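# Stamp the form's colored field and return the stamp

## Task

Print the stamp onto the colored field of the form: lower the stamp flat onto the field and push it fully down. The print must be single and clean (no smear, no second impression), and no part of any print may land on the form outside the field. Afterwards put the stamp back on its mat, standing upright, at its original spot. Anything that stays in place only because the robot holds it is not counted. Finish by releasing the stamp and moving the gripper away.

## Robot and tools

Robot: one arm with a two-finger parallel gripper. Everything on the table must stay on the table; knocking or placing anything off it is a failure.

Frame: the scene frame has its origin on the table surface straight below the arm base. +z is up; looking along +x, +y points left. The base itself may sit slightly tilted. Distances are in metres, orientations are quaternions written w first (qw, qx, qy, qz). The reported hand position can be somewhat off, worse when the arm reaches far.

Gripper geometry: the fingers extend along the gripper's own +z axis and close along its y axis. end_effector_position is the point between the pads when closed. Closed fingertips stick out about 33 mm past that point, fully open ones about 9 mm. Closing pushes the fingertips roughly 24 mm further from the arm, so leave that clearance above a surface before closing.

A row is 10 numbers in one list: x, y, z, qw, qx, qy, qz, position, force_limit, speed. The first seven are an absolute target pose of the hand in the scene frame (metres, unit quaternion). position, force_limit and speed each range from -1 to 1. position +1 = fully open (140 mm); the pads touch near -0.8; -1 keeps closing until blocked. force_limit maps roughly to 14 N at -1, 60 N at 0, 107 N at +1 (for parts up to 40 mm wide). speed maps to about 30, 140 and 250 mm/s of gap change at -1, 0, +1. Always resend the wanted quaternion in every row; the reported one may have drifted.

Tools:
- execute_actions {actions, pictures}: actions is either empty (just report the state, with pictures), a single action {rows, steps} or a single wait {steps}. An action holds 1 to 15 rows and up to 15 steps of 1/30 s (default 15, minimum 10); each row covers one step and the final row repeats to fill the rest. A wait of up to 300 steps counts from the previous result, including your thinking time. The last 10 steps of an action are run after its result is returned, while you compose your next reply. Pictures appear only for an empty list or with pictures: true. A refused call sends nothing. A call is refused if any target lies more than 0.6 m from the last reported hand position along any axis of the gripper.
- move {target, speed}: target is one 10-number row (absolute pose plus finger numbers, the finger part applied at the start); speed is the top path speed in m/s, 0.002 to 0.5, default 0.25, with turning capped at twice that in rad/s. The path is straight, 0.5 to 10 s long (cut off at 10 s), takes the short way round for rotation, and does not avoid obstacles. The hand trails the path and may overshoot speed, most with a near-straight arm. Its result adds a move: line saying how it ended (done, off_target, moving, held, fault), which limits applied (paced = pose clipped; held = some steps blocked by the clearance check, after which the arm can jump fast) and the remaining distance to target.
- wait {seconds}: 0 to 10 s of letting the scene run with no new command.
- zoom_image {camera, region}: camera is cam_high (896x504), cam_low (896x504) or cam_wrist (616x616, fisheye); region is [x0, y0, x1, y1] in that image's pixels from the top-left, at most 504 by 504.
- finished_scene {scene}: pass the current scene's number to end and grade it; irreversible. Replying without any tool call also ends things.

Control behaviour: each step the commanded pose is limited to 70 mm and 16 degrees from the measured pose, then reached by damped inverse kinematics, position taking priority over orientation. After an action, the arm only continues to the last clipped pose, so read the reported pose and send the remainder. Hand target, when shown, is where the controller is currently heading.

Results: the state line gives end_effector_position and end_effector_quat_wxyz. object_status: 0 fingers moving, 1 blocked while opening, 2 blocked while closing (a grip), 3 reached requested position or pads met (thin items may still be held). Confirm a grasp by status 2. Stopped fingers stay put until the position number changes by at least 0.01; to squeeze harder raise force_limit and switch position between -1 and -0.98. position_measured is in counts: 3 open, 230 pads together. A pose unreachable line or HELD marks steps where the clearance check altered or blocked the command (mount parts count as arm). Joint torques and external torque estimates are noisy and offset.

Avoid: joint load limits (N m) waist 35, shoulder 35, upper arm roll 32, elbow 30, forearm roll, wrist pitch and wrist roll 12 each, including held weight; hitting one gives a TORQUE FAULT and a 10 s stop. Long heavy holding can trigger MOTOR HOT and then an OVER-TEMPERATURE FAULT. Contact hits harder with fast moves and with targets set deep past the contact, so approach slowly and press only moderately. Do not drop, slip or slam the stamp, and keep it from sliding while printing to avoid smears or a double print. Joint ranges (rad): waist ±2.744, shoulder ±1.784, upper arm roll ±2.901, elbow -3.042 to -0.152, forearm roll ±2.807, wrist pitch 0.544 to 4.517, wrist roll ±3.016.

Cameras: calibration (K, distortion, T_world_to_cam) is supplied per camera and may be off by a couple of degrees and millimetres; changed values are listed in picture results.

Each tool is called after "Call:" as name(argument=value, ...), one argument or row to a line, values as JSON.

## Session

Call:
move(
  target=[0.48,0.0,0.3,0,-0.707,0.707,0,1,0,0],
)

Scene clock: 3.47 s of 4800.00 s.
end_effector_position=(+0.4781, -0.0007, +0.3014) position_measured=3 object_status=3 end_effector_quat_wxyz=(+0.004, +0.713, -0.701, +0.003)
Joint positions: [-0.092 -0.189  0.045 -2.334  0.001  2.147 -0.018]
Joint velocities: [ 0.001  0.001  0.    -0.001 -0.002 -0.     0.031]
Joint torques (N m, as the joint torque sensors report them, + toward a larger angle): [ -1.23 -25.07   0.86  21.8    0.07   2.9    0.29]
External joint torques (N m, as the arm's controller estimates them; a push from outside toward a larger angle lowers the number): [-1.2  -0.55  1.31 -1.55 -0.59  0.42  0.29]
Hand target: +0.478, -0.001, +0.301; +0.005, +0.709, -0.705, +0.004
Off the commanded pose: 0.002 m, 1 deg.
move: done
camera_calibration (this result's frames):
cam_wrist: T_world_to_cam=[[-0.973443, -0.226798, -0.0311553, 0.480459], [-0.225954, 0.929994, 0.289923, 0.0270346], [-0.0367797, 0.289263, -0.956543, 0.480843], [0, 0, 0, 1]] pos_world=[0.491493, -0.0552652, 0.467078]

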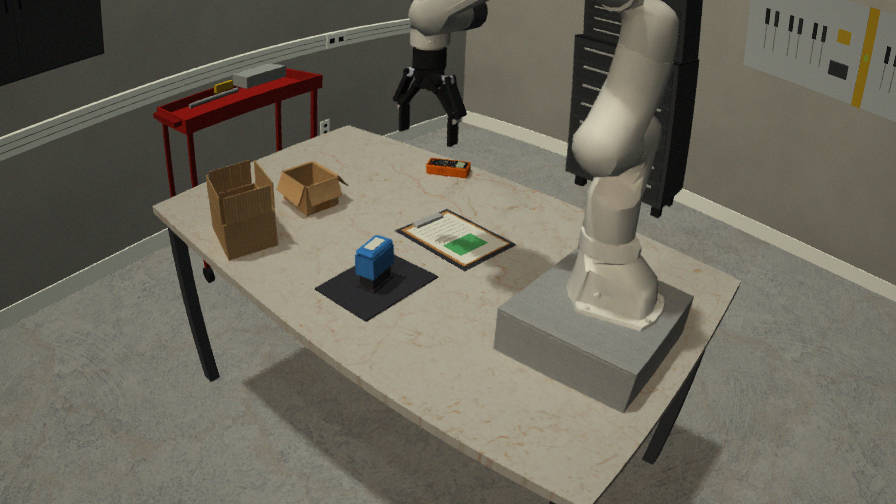

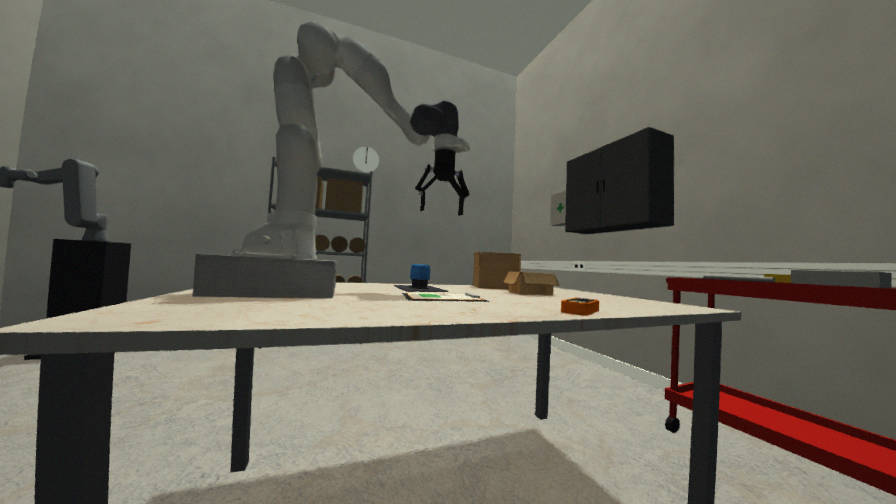

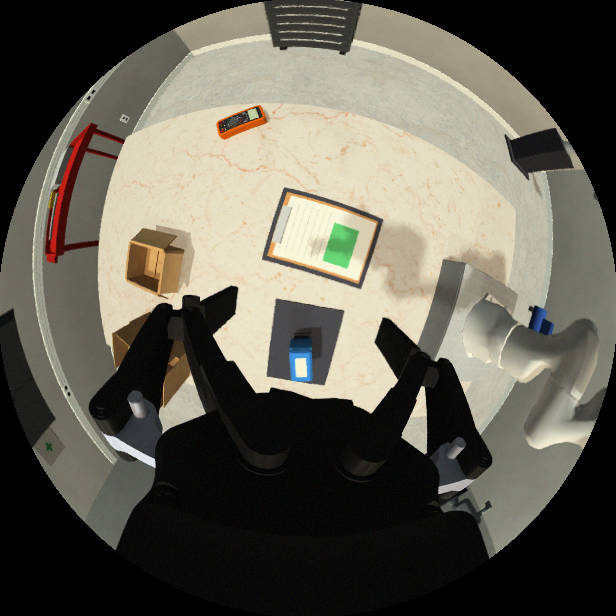

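Call:
move(
  target=[0.455,0.19,0.15,0,-0.793,0.609,0,0.5,0,0],
)

Scene clock: 5.47 s of 4800.00 s.
end_effector_position=(+0.4494, +0.1914, +0.1501) position_measured=66 object_status=3 end_effector_quat_wxyz=(-0.002, +0.797, -0.604, -0.005)
Joint positions: [ 0.104  0.106  0.243 -2.44  -0.025  2.546  0.139]
Joint velocities: [ 0.001  0.002  0.    -0.002 -0.005  0.011  0.034]
Joint torques (N m, as the joint torque sensors report them, + toward a larger angle): [  0.41 -28.59   0.01  20.36  -0.34   2.81   0.33]
External joint torques (N m, as the arm's controller estimates them; a push from outside toward a larger angle lowers the number): [ 0.39  0.9  -0.82  1.28 -0.78  0.34  0.33]
Hand target: +0.452, +0.192, +0.151; -0.004, +0.794, -0.608, -0.003
Off the commanded pose: 0.006 m, 1 deg.
Kept back: nothing.
move: off_target
camera_calibration (this result's frames):
cam_wrist: T_world_to_cam=[[-0.88373, -0.466614, -0.0359622, 0.497665], [-0.453914, 0.83589, 0.308626, 0.00342618], [-0.113949, 0.289066, -0.950503, 0.313273], [0, 0, 0, 1]] pos_world=[0.477053, 0.138797, 0.314607]

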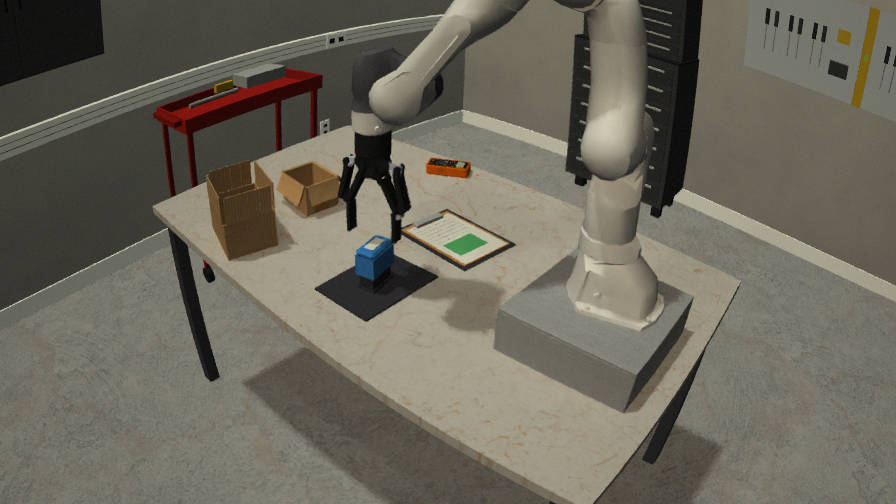

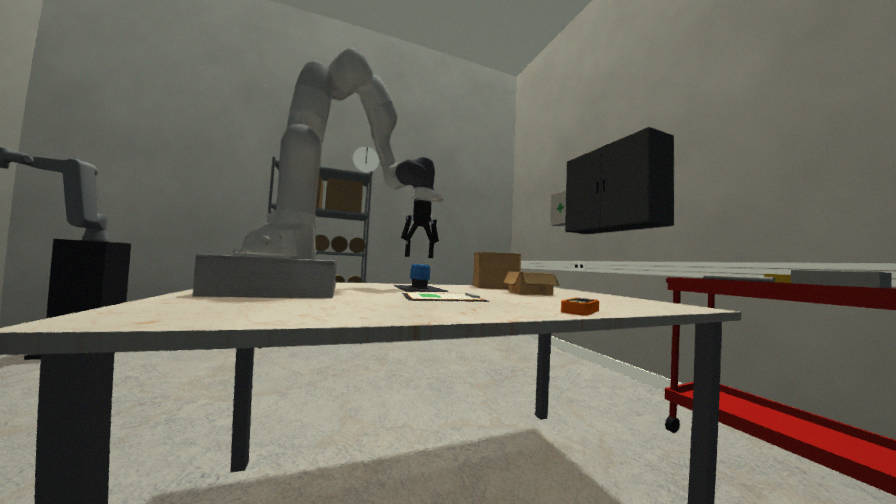

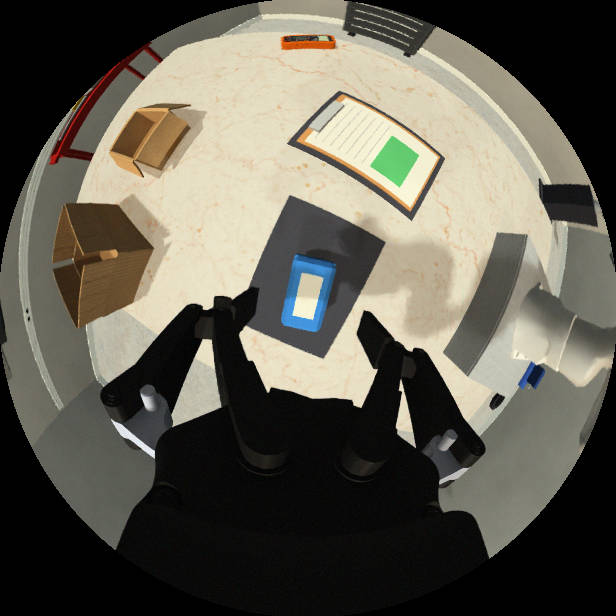

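Call:
move(
  target=[0.454,0.191,0.085,0,-0.793,0.609,0,0.3,0,0],
  speed=0.1,
)

Call:
move(
  target=[0.454,0.191,0.085,0,-0.793,0.609,0,-1,0.5,-0.5],
)

Call:
move(
  target=[0.454,0.191,0.125,0,-0.793,0.609,0,-1,0.5,-0.5],
  speed=0.15,
)

Call:
move(
  target=[0.424,-0.072,0.12,0,-0.676,0.737,0,-1,0.5,-0.5],
)

Call:
move(
  target=[0.424,-0.072,0.098,0,-0.676,0.737,0,-1,0.5,-0.5],
  speed=0.03,
)

Call:
zoom_image(
  camera="cam_high",
  region=[400,175,520,275],
)

Call:
zoom_image(
  camera="cam_low",
  region=[380,240,500,320],
)

Scene clock: 7.37 s of 4800.00 s.
end_effector_position=(+0.4510, +0.1918, +0.0850) position_measured=91 object_status=3 end_effector_quat_wxyz=(+0.000, +0.795, -0.606, -0.004)
Joint positions: [ 0.132  0.276  0.204 -2.43  -0.114  2.698  0.211]
Joint velocities: [ 0.003  0.001 -0.003 -0.001 -0.001  0.009  0.016]
Joint torques (N m, as the joint torque sensors report them, + toward a larger angle): [ -0.1  -31.56   0.87  17.    -0.34   2.72   0.33]
External joint torques (N m, as the arm's controller estimates them; a push from outside toward a larger angle lowers the number): [-0.02  1.13 -0.92  0.45 -0.67  0.26  0.33]
Hand target: +0.453, +0.192, +0.085; -0.001, +0.793, -0.609, -0.002
Off the commanded pose: 0.003 m, 1 deg.
Kept back: nothing.
move: done
camera_calibration (this result's frames):
cam_wrist: T_world_to_cam=[[-0.886746, -0.461176, -0.0316012, 0.496886], [-0.448035, 0.840625, 0.304324, 0.0207212], [-0.113782, 0.284017, -0.952044, 0.25251], [0, 0, 0, 1]] pos_world=[0.478626, 0.140016, 0.249797]

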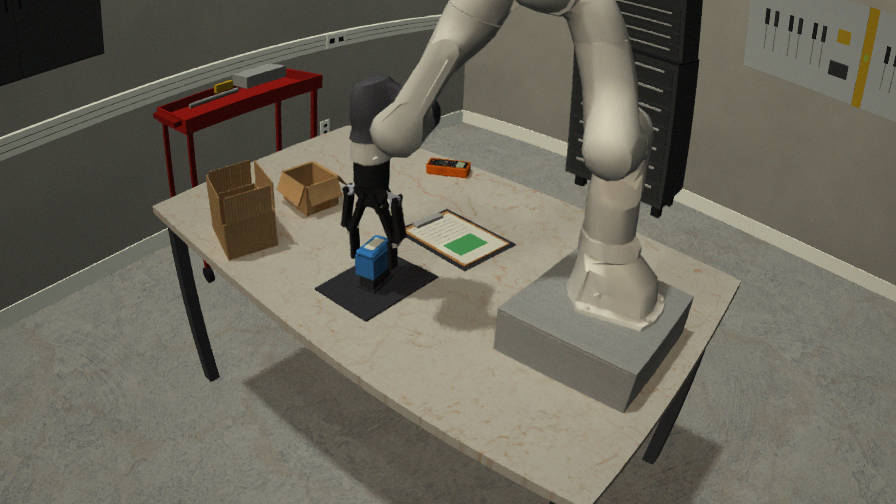

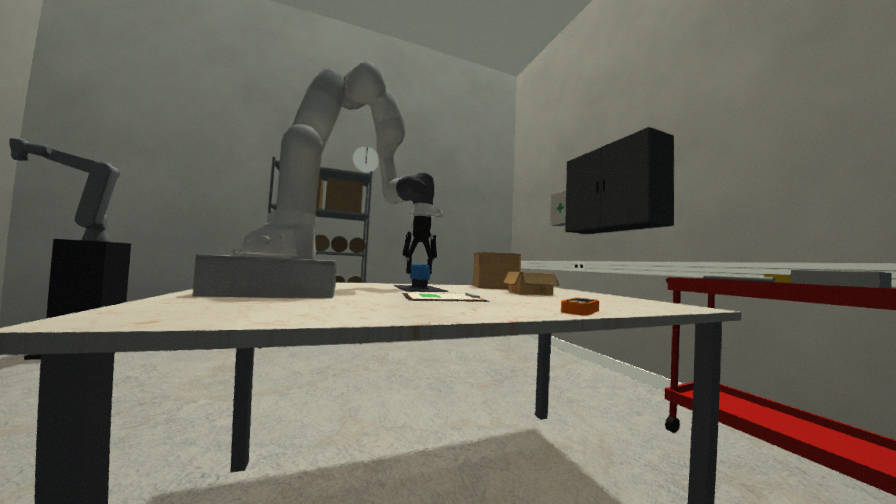

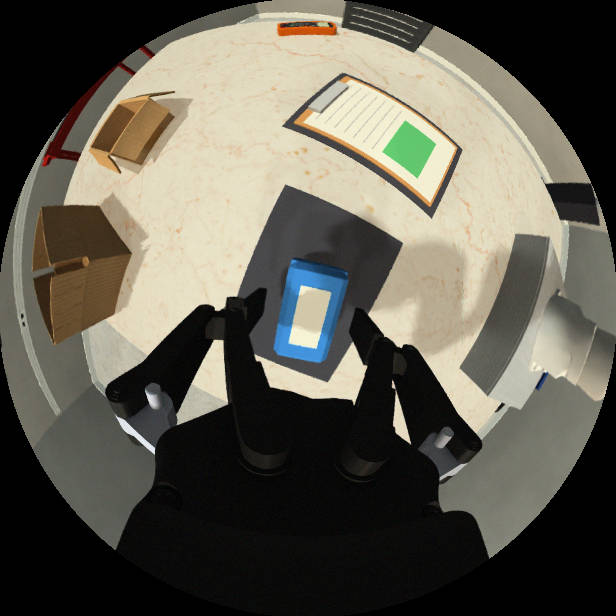

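Scene clock: 8.10 s of 4800.00 s.
end_effector_position=(+0.4524, +0.1910, +0.0849) position_measured=163 object_status=2 end_effector_quat_wxyz=(+0.001, +0.795, -0.607, -0.001)
Joint positions: [ 0.136  0.277  0.199 -2.428 -0.122  2.699  0.219]
Joint velocities: [ 0.001  0.    -0.     0.001 -0.004 -0.001  0.005]
Joint torques (N m, as the joint torque sensors report them, + toward a larger angle): [  0.27 -31.91   0.99  17.98  -0.36   2.81   0.54]
External joint torques (N m, as the arm's controller estimates them; a push from outside toward a larger angle lowers the number): [ 0.32  0.99 -0.82  1.31 -0.7   0.33  0.54]
Hand target: +0.454, +0.191, +0.085; +0.000, +0.793, -0.609, -0.000
Off the commanded pose: 0.002 m, 0 deg.
Kept back: nothing.
move: done
camera_calibration (this result's frames):
cam_wrist: T_world_to_cam=[[-0.887513, -0.45961, -0.0328543, 0.497856], [-0.447396, 0.842474, 0.300122, 0.0217518], [-0.11026, 0.281061, -0.953335, 0.251905], [0, 0, 0, 1]] pos_world=[0.47936, 0.139693, 0.249979]

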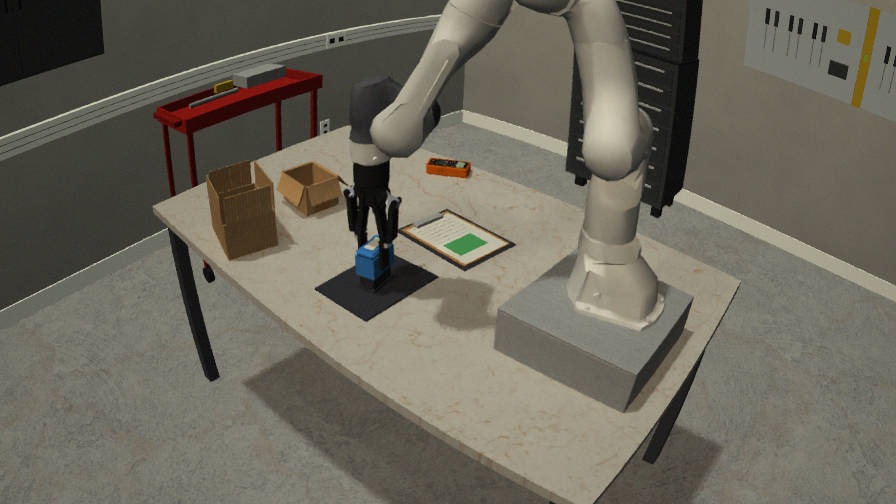

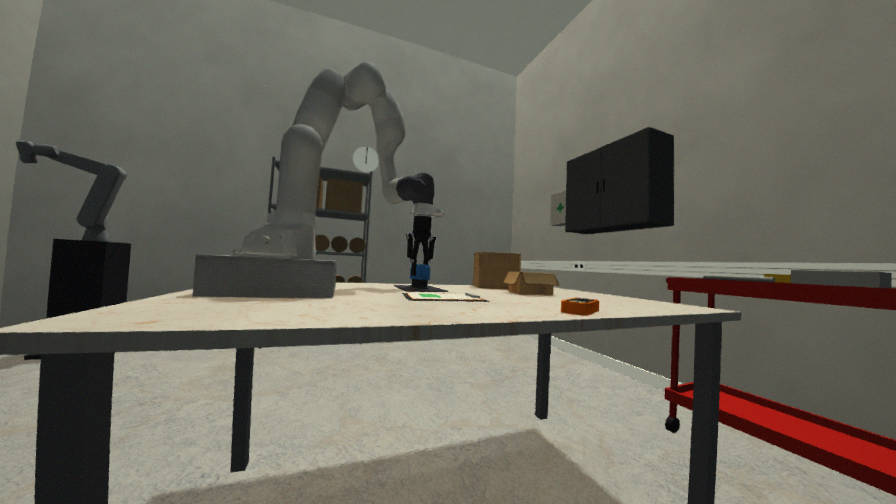

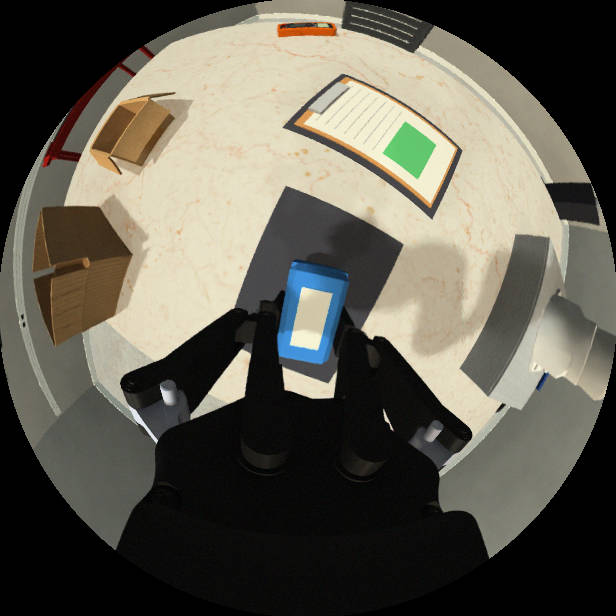

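Scene clock: 9.07 s of 4800.00 s.
end_effector_position=(+0.4549, +0.1904, +0.1241) position_measured=163 object_status=2 end_effector_quat_wxyz=(+0.000, +0.792, -0.611, +0.002)
Joint positions: [ 0.129  0.178  0.213 -2.43  -0.08   2.608  0.199]
Joint velocities: [-0.001 -0.001  0.001  0.     0.003 -0.012 -0.01 ]
Joint torques (N m, as the joint torque sensors report them, + toward a larger angle): [ -1.36 -31.81   2.04  17.99   0.85   2.2   -0.1 ]
External joint torques (N m, as the arm's controller estimates them; a push from outside toward a larger angle lowers the number): [-1.36 -0.48  0.78 -0.31  0.45 -0.31 -0.1 ]
Hand target: +0.454, +0.190, +0.125; +0.001, +0.793, -0.609, +0.001
Off the commanded pose: 0.001 m, 0 deg.
Kept back: nothing.
move: done
camera_calibration (this result's frames):
cam_wrist: T_world_to_cam=[[-0.891984, -0.450599, -0.0364026, 0.501916], [-0.4404, 0.847965, 0.294962, 0.00802344], [-0.102041, 0.279133, -0.954815, 0.286496], [0, 0, 0, 1]] pos_world=[0.480469, 0.139389, 0.289455]

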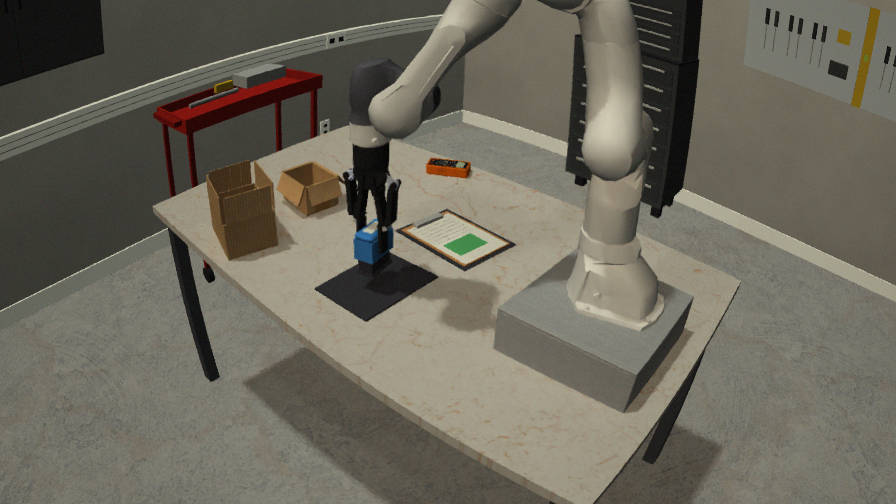

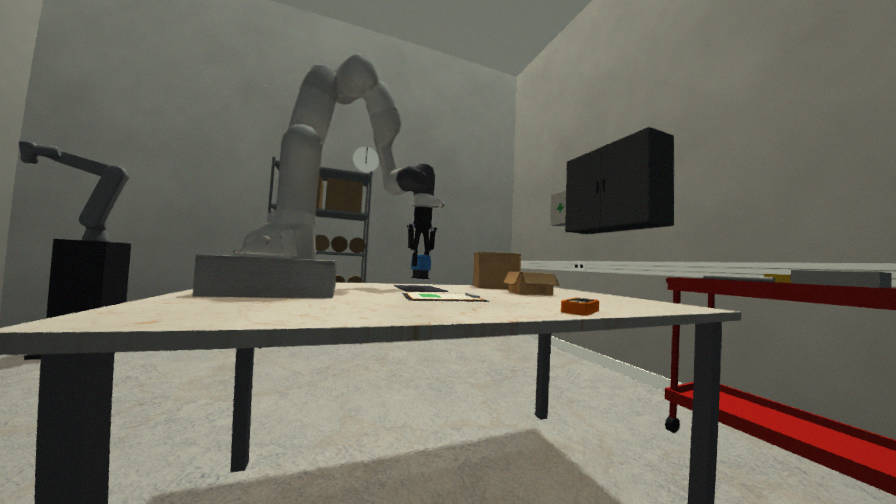

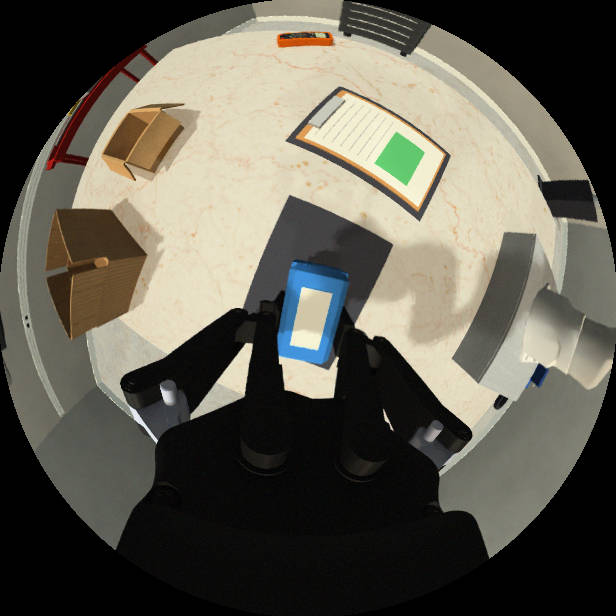

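Scene clock: 10.90 s of 4800.00 s.
end_effector_position=(+0.4248, -0.0727, +0.1190) position_measured=163 object_status=2 end_effector_quat_wxyz=(-0.005, -0.672, +0.740, -0.001)
Joint positions: [-0.195  0.052 -0.02  -2.629 -0.01   2.68  -0.061]
Joint velocities: [-0.001  0.    -0.     0.     0.006  0.    -0.037]
Joint torques (N m, as the joint torque sensors report them, + toward a larger angle): [ -1.58 -25.65   0.02  18.86   0.88   2.94  -0.13]
External joint torques (N m, as the arm's controller estimates them; a push from outside toward a larger angle lowers the number): [-1.47  1.15  0.11  1.73  0.51  0.45 -0.13]
Hand target: +0.427, -0.074, +0.120; -0.003, -0.676, +0.737, -0.002
Off the commanded pose: 0.001 m, 1 deg.
Kept back: nothing.
move: done
camera_calibration (this result's frames):
cam_wrist: T_world_to_cam=[[-0.992985, -0.11464, -0.0289468, 0.42277], [-0.118086, 0.949102, 0.291996, 0.0901691], [-0.00600118, 0.293366, -0.955981, 0.312398], [0, 0, 0, 1]] pos_world=[0.432327, -0.12876, 0.284556]

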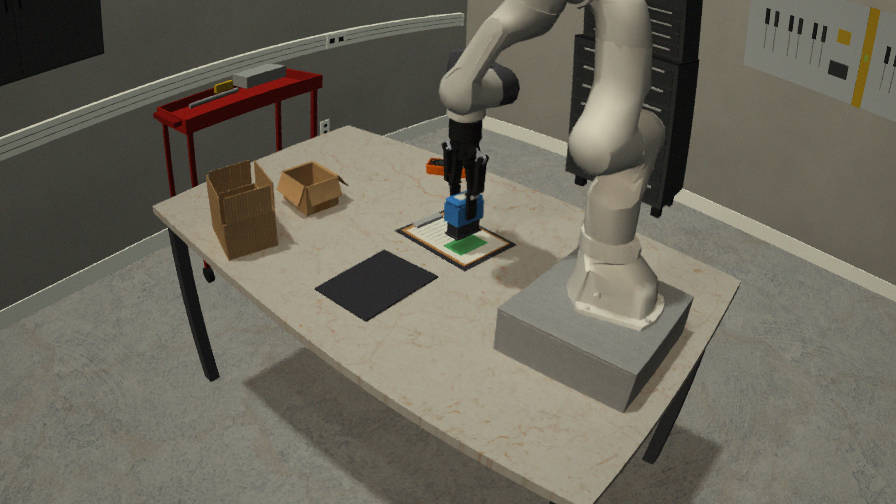

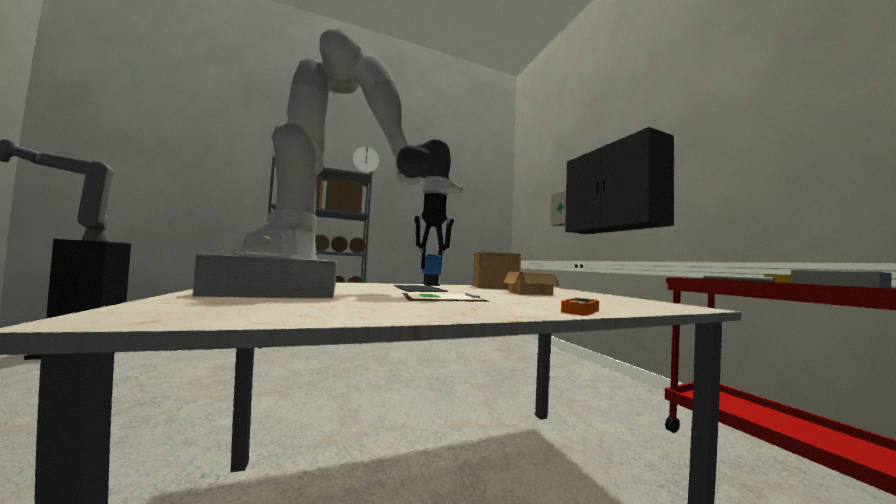

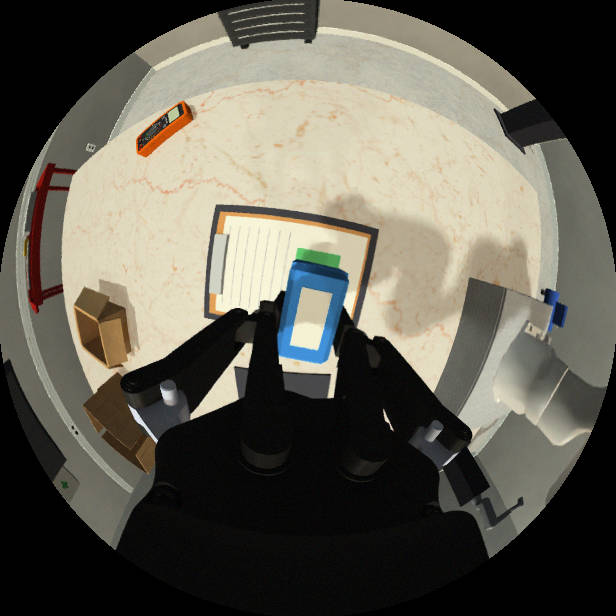

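Scene clock: 11.87 s of 4800.00 s.
end_effector_position=(+0.4226, -0.0716, +0.0980) position_measured=163 object_status=2 end_effector_quat_wxyz=(-0.002, -0.673, +0.739, +0.002)
Joint positions: [-0.195  0.109 -0.02  -2.635  0.011  2.742 -0.084]
Joint velocities: [-0.001 -0.    -0.002  0.001  0.009  0.024 -0.019]
Joint torques (N m, as the joint torque sensors report them, + toward a larger angle): [ -1.76 -27.1    0.74  14.74   0.8    2.95  -0.15]
External joint torques (N m, as the arm's controller estimates them; a push from outside toward a larger angle lowers the number): [-1.69  0.62  0.77 -1.33  0.49  0.47 -0.16]
Hand target: +0.424, -0.072, +0.098; +0.000, -0.676, +0.737, +0.000
Off the commanded pose: 0.001 m, 1 deg.
Kept back: nothing.
move: done
camera_calibration (this result's frames):
cam_wrist: T_world_to_cam=[[-0.992633, -0.117286, -0.0303885, 0.419906], [-0.120992, 0.946454, 0.299309, 0.0953238], [-0.00634344, 0.300781, -0.953672, 0.29248], [0, 0, 0, 1]] pos_world=[0.430201, -0.128943, 0.263159]

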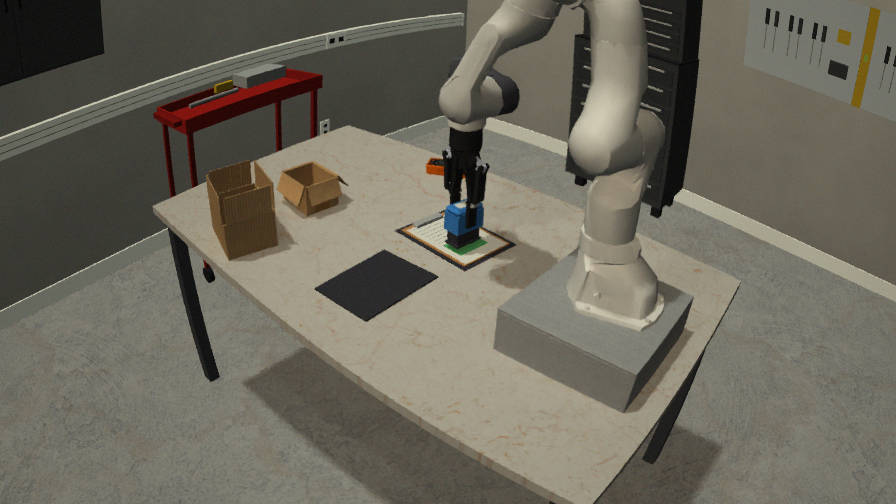

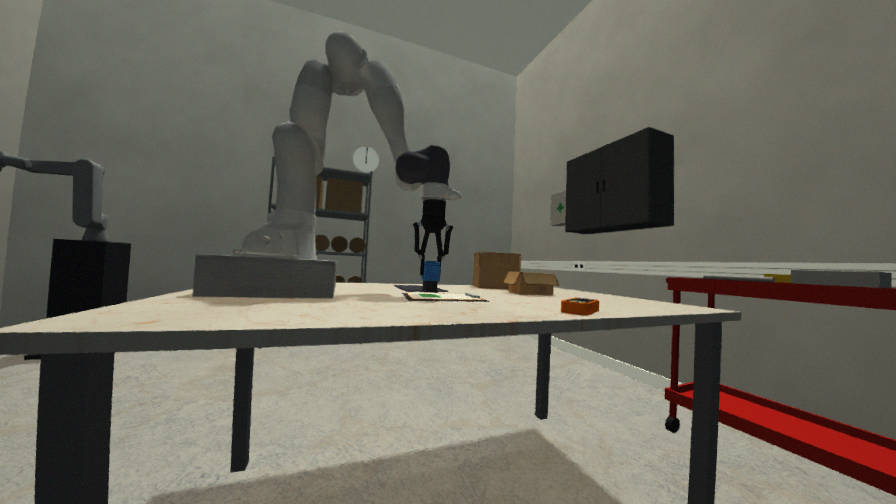

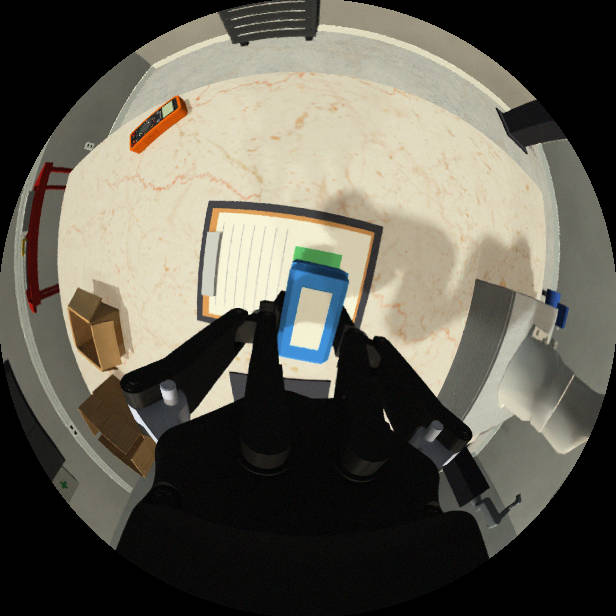

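Region (400, 175, 520, 275) of cam_high's 896x504 image, scaled by 4.200, with more detail than that image has.

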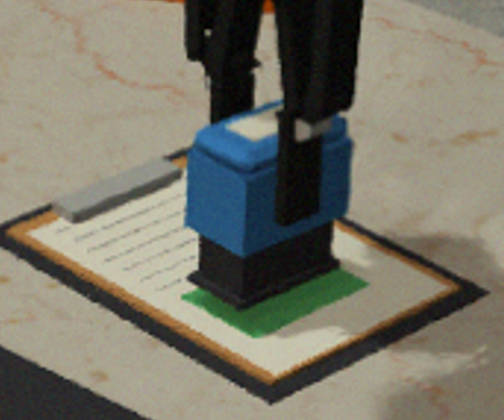

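Region (380, 240, 500, 320) of cam_low's 896x504 image, scaled by 4.200, with more detail than that image has.

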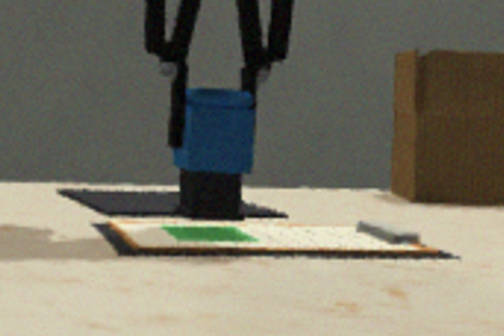

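Call:
move(
  target=[0.419,-0.078,0.096,0,-0.676,0.737,0,-1,0.5,-0.5],
  speed=0.01,
)

Call:
move(
  target=[0.419,-0.078,0.051,0,-0.676,0.737,0,-1,0.5,-0.5],
  speed=0.015,
)

Scene clock: 13.13 s of 4800.00 s.
end_effector_position=(+0.4189, -0.0764, +0.0958) position_measured=163 object_status=2 end_effector_quat_wxyz=(-0.001, -0.675, +0.738, +0.001)
Joint positions: [-0.208  0.109 -0.02  -2.645  0.012  2.755 -0.101]
Joint velocities: [-0.005  0.    -0.003 -0.001  0.002  0.006 -0.012]
Joint torques (N m, as the joint torque sensors report them, + toward a larger angle): [ -2.78 -27.43  -0.65  14.34   0.46   2.94  -0.12]
External joint torques (N m, as the arm's controller estimates them; a push from outside toward a larger angle lowers the number): [-2.65  0.15 -0.56 -1.62  0.15  0.43 -0.12]
Hand target: +0.419, -0.078, +0.096; -0.000, -0.676, +0.737, -0.000
Off the commanded pose: 0.002 m, 0 deg.
Kept back: nothing.
move: done
camera_calibration (this result's frames):
cam_wrist: T_world_to_cam=[[-0.992089, -0.121265, -0.0324611, 0.41527], [-0.125412, 0.946017, 0.298871, 0.101927], [-0.00553368, 0.300578, -0.953741, 0.29146], [0, 0, 0, 1]] pos_world=[0.426381, -0.133674, 0.260995]

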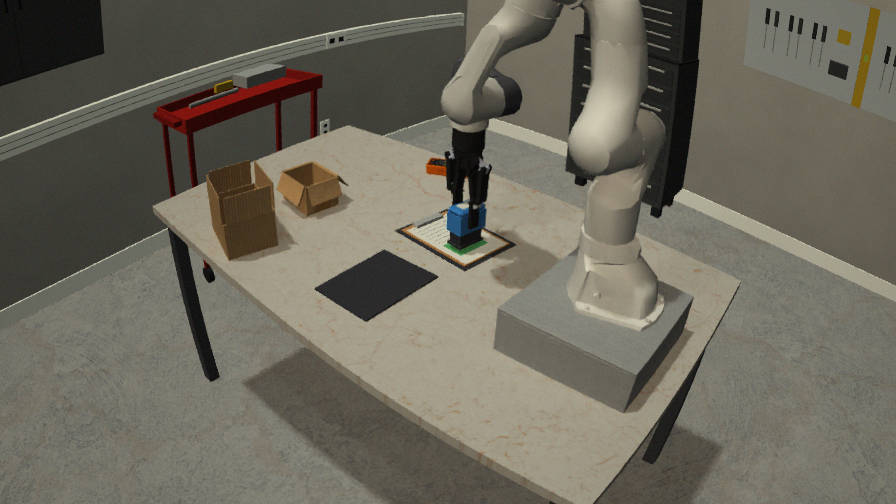

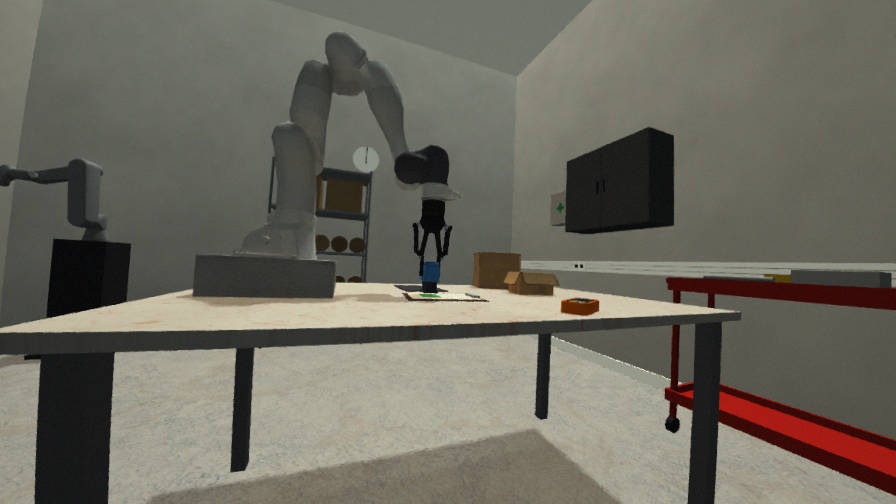

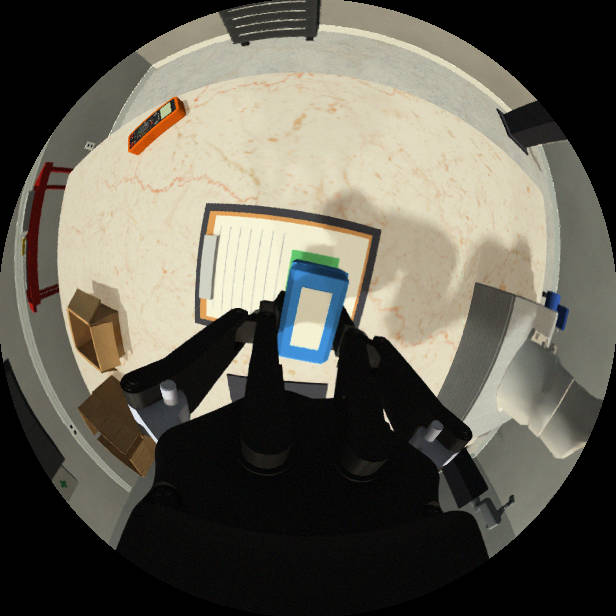

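Scene clock: 16.33 s of 4800.00 s.
end_effector_position=(+0.4158, -0.0756, +0.0596) position_measured=163 object_status=2 end_effector_quat_wxyz=(-0.002, -0.674, +0.739, +0.004)
Joint positions: [-0.21   0.22  -0.015 -2.637  0.03   2.852 -0.114]
Joint velocities: [ 0.001 -0.    -0.     0.001  0.001 -0.001 -0.   ]
Joint torques (N m, as the joint torque sensors report them, + toward a larger angle): [ -2.97 -11.78   1.57  18.04   0.78   7.43  -0.32]
External joint torques (N m, as the arm's controller estimates them; a push from outside toward a larger angle lowers the number): [-2.89 17.5   1.54  3.97  0.56  4.94 -0.32]
Hand target: +0.419, -0.077, +0.052; +0.001, -0.676, +0.737, +0.001
Off the commanded pose: 0.010 m, 1 deg.
Kept back: nothing.
move: off_target
camera_calibration (this result's frames):
cam_wrist: T_world_to_cam=[[-0.992462, -0.119252, -0.0282436, 0.411147], [-0.122186, 0.945085, 0.303126, 0.109869], [-0.00945578, 0.304292, -0.952532, 0.258493], [0, 0, 0, 1]] pos_world=[0.423916, -0.133462, 0.224531]

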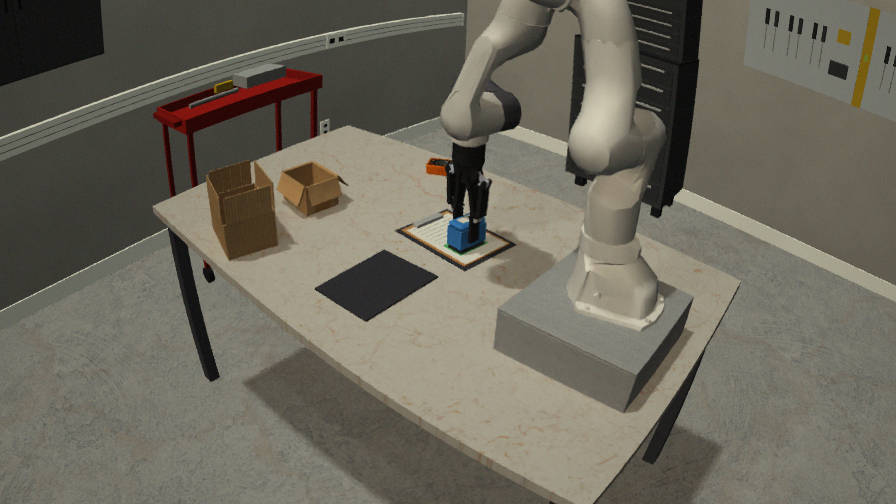

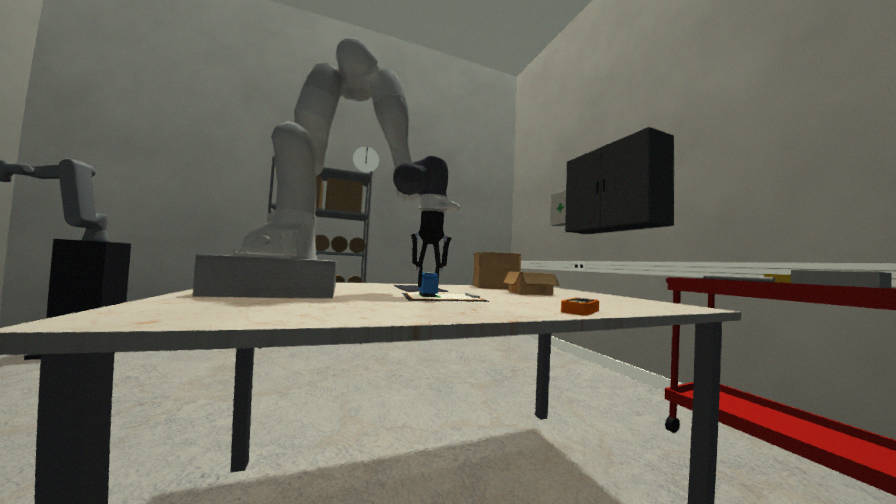

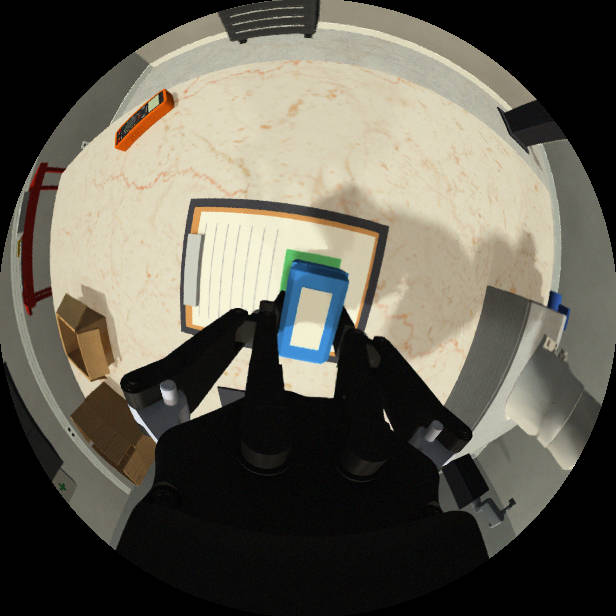

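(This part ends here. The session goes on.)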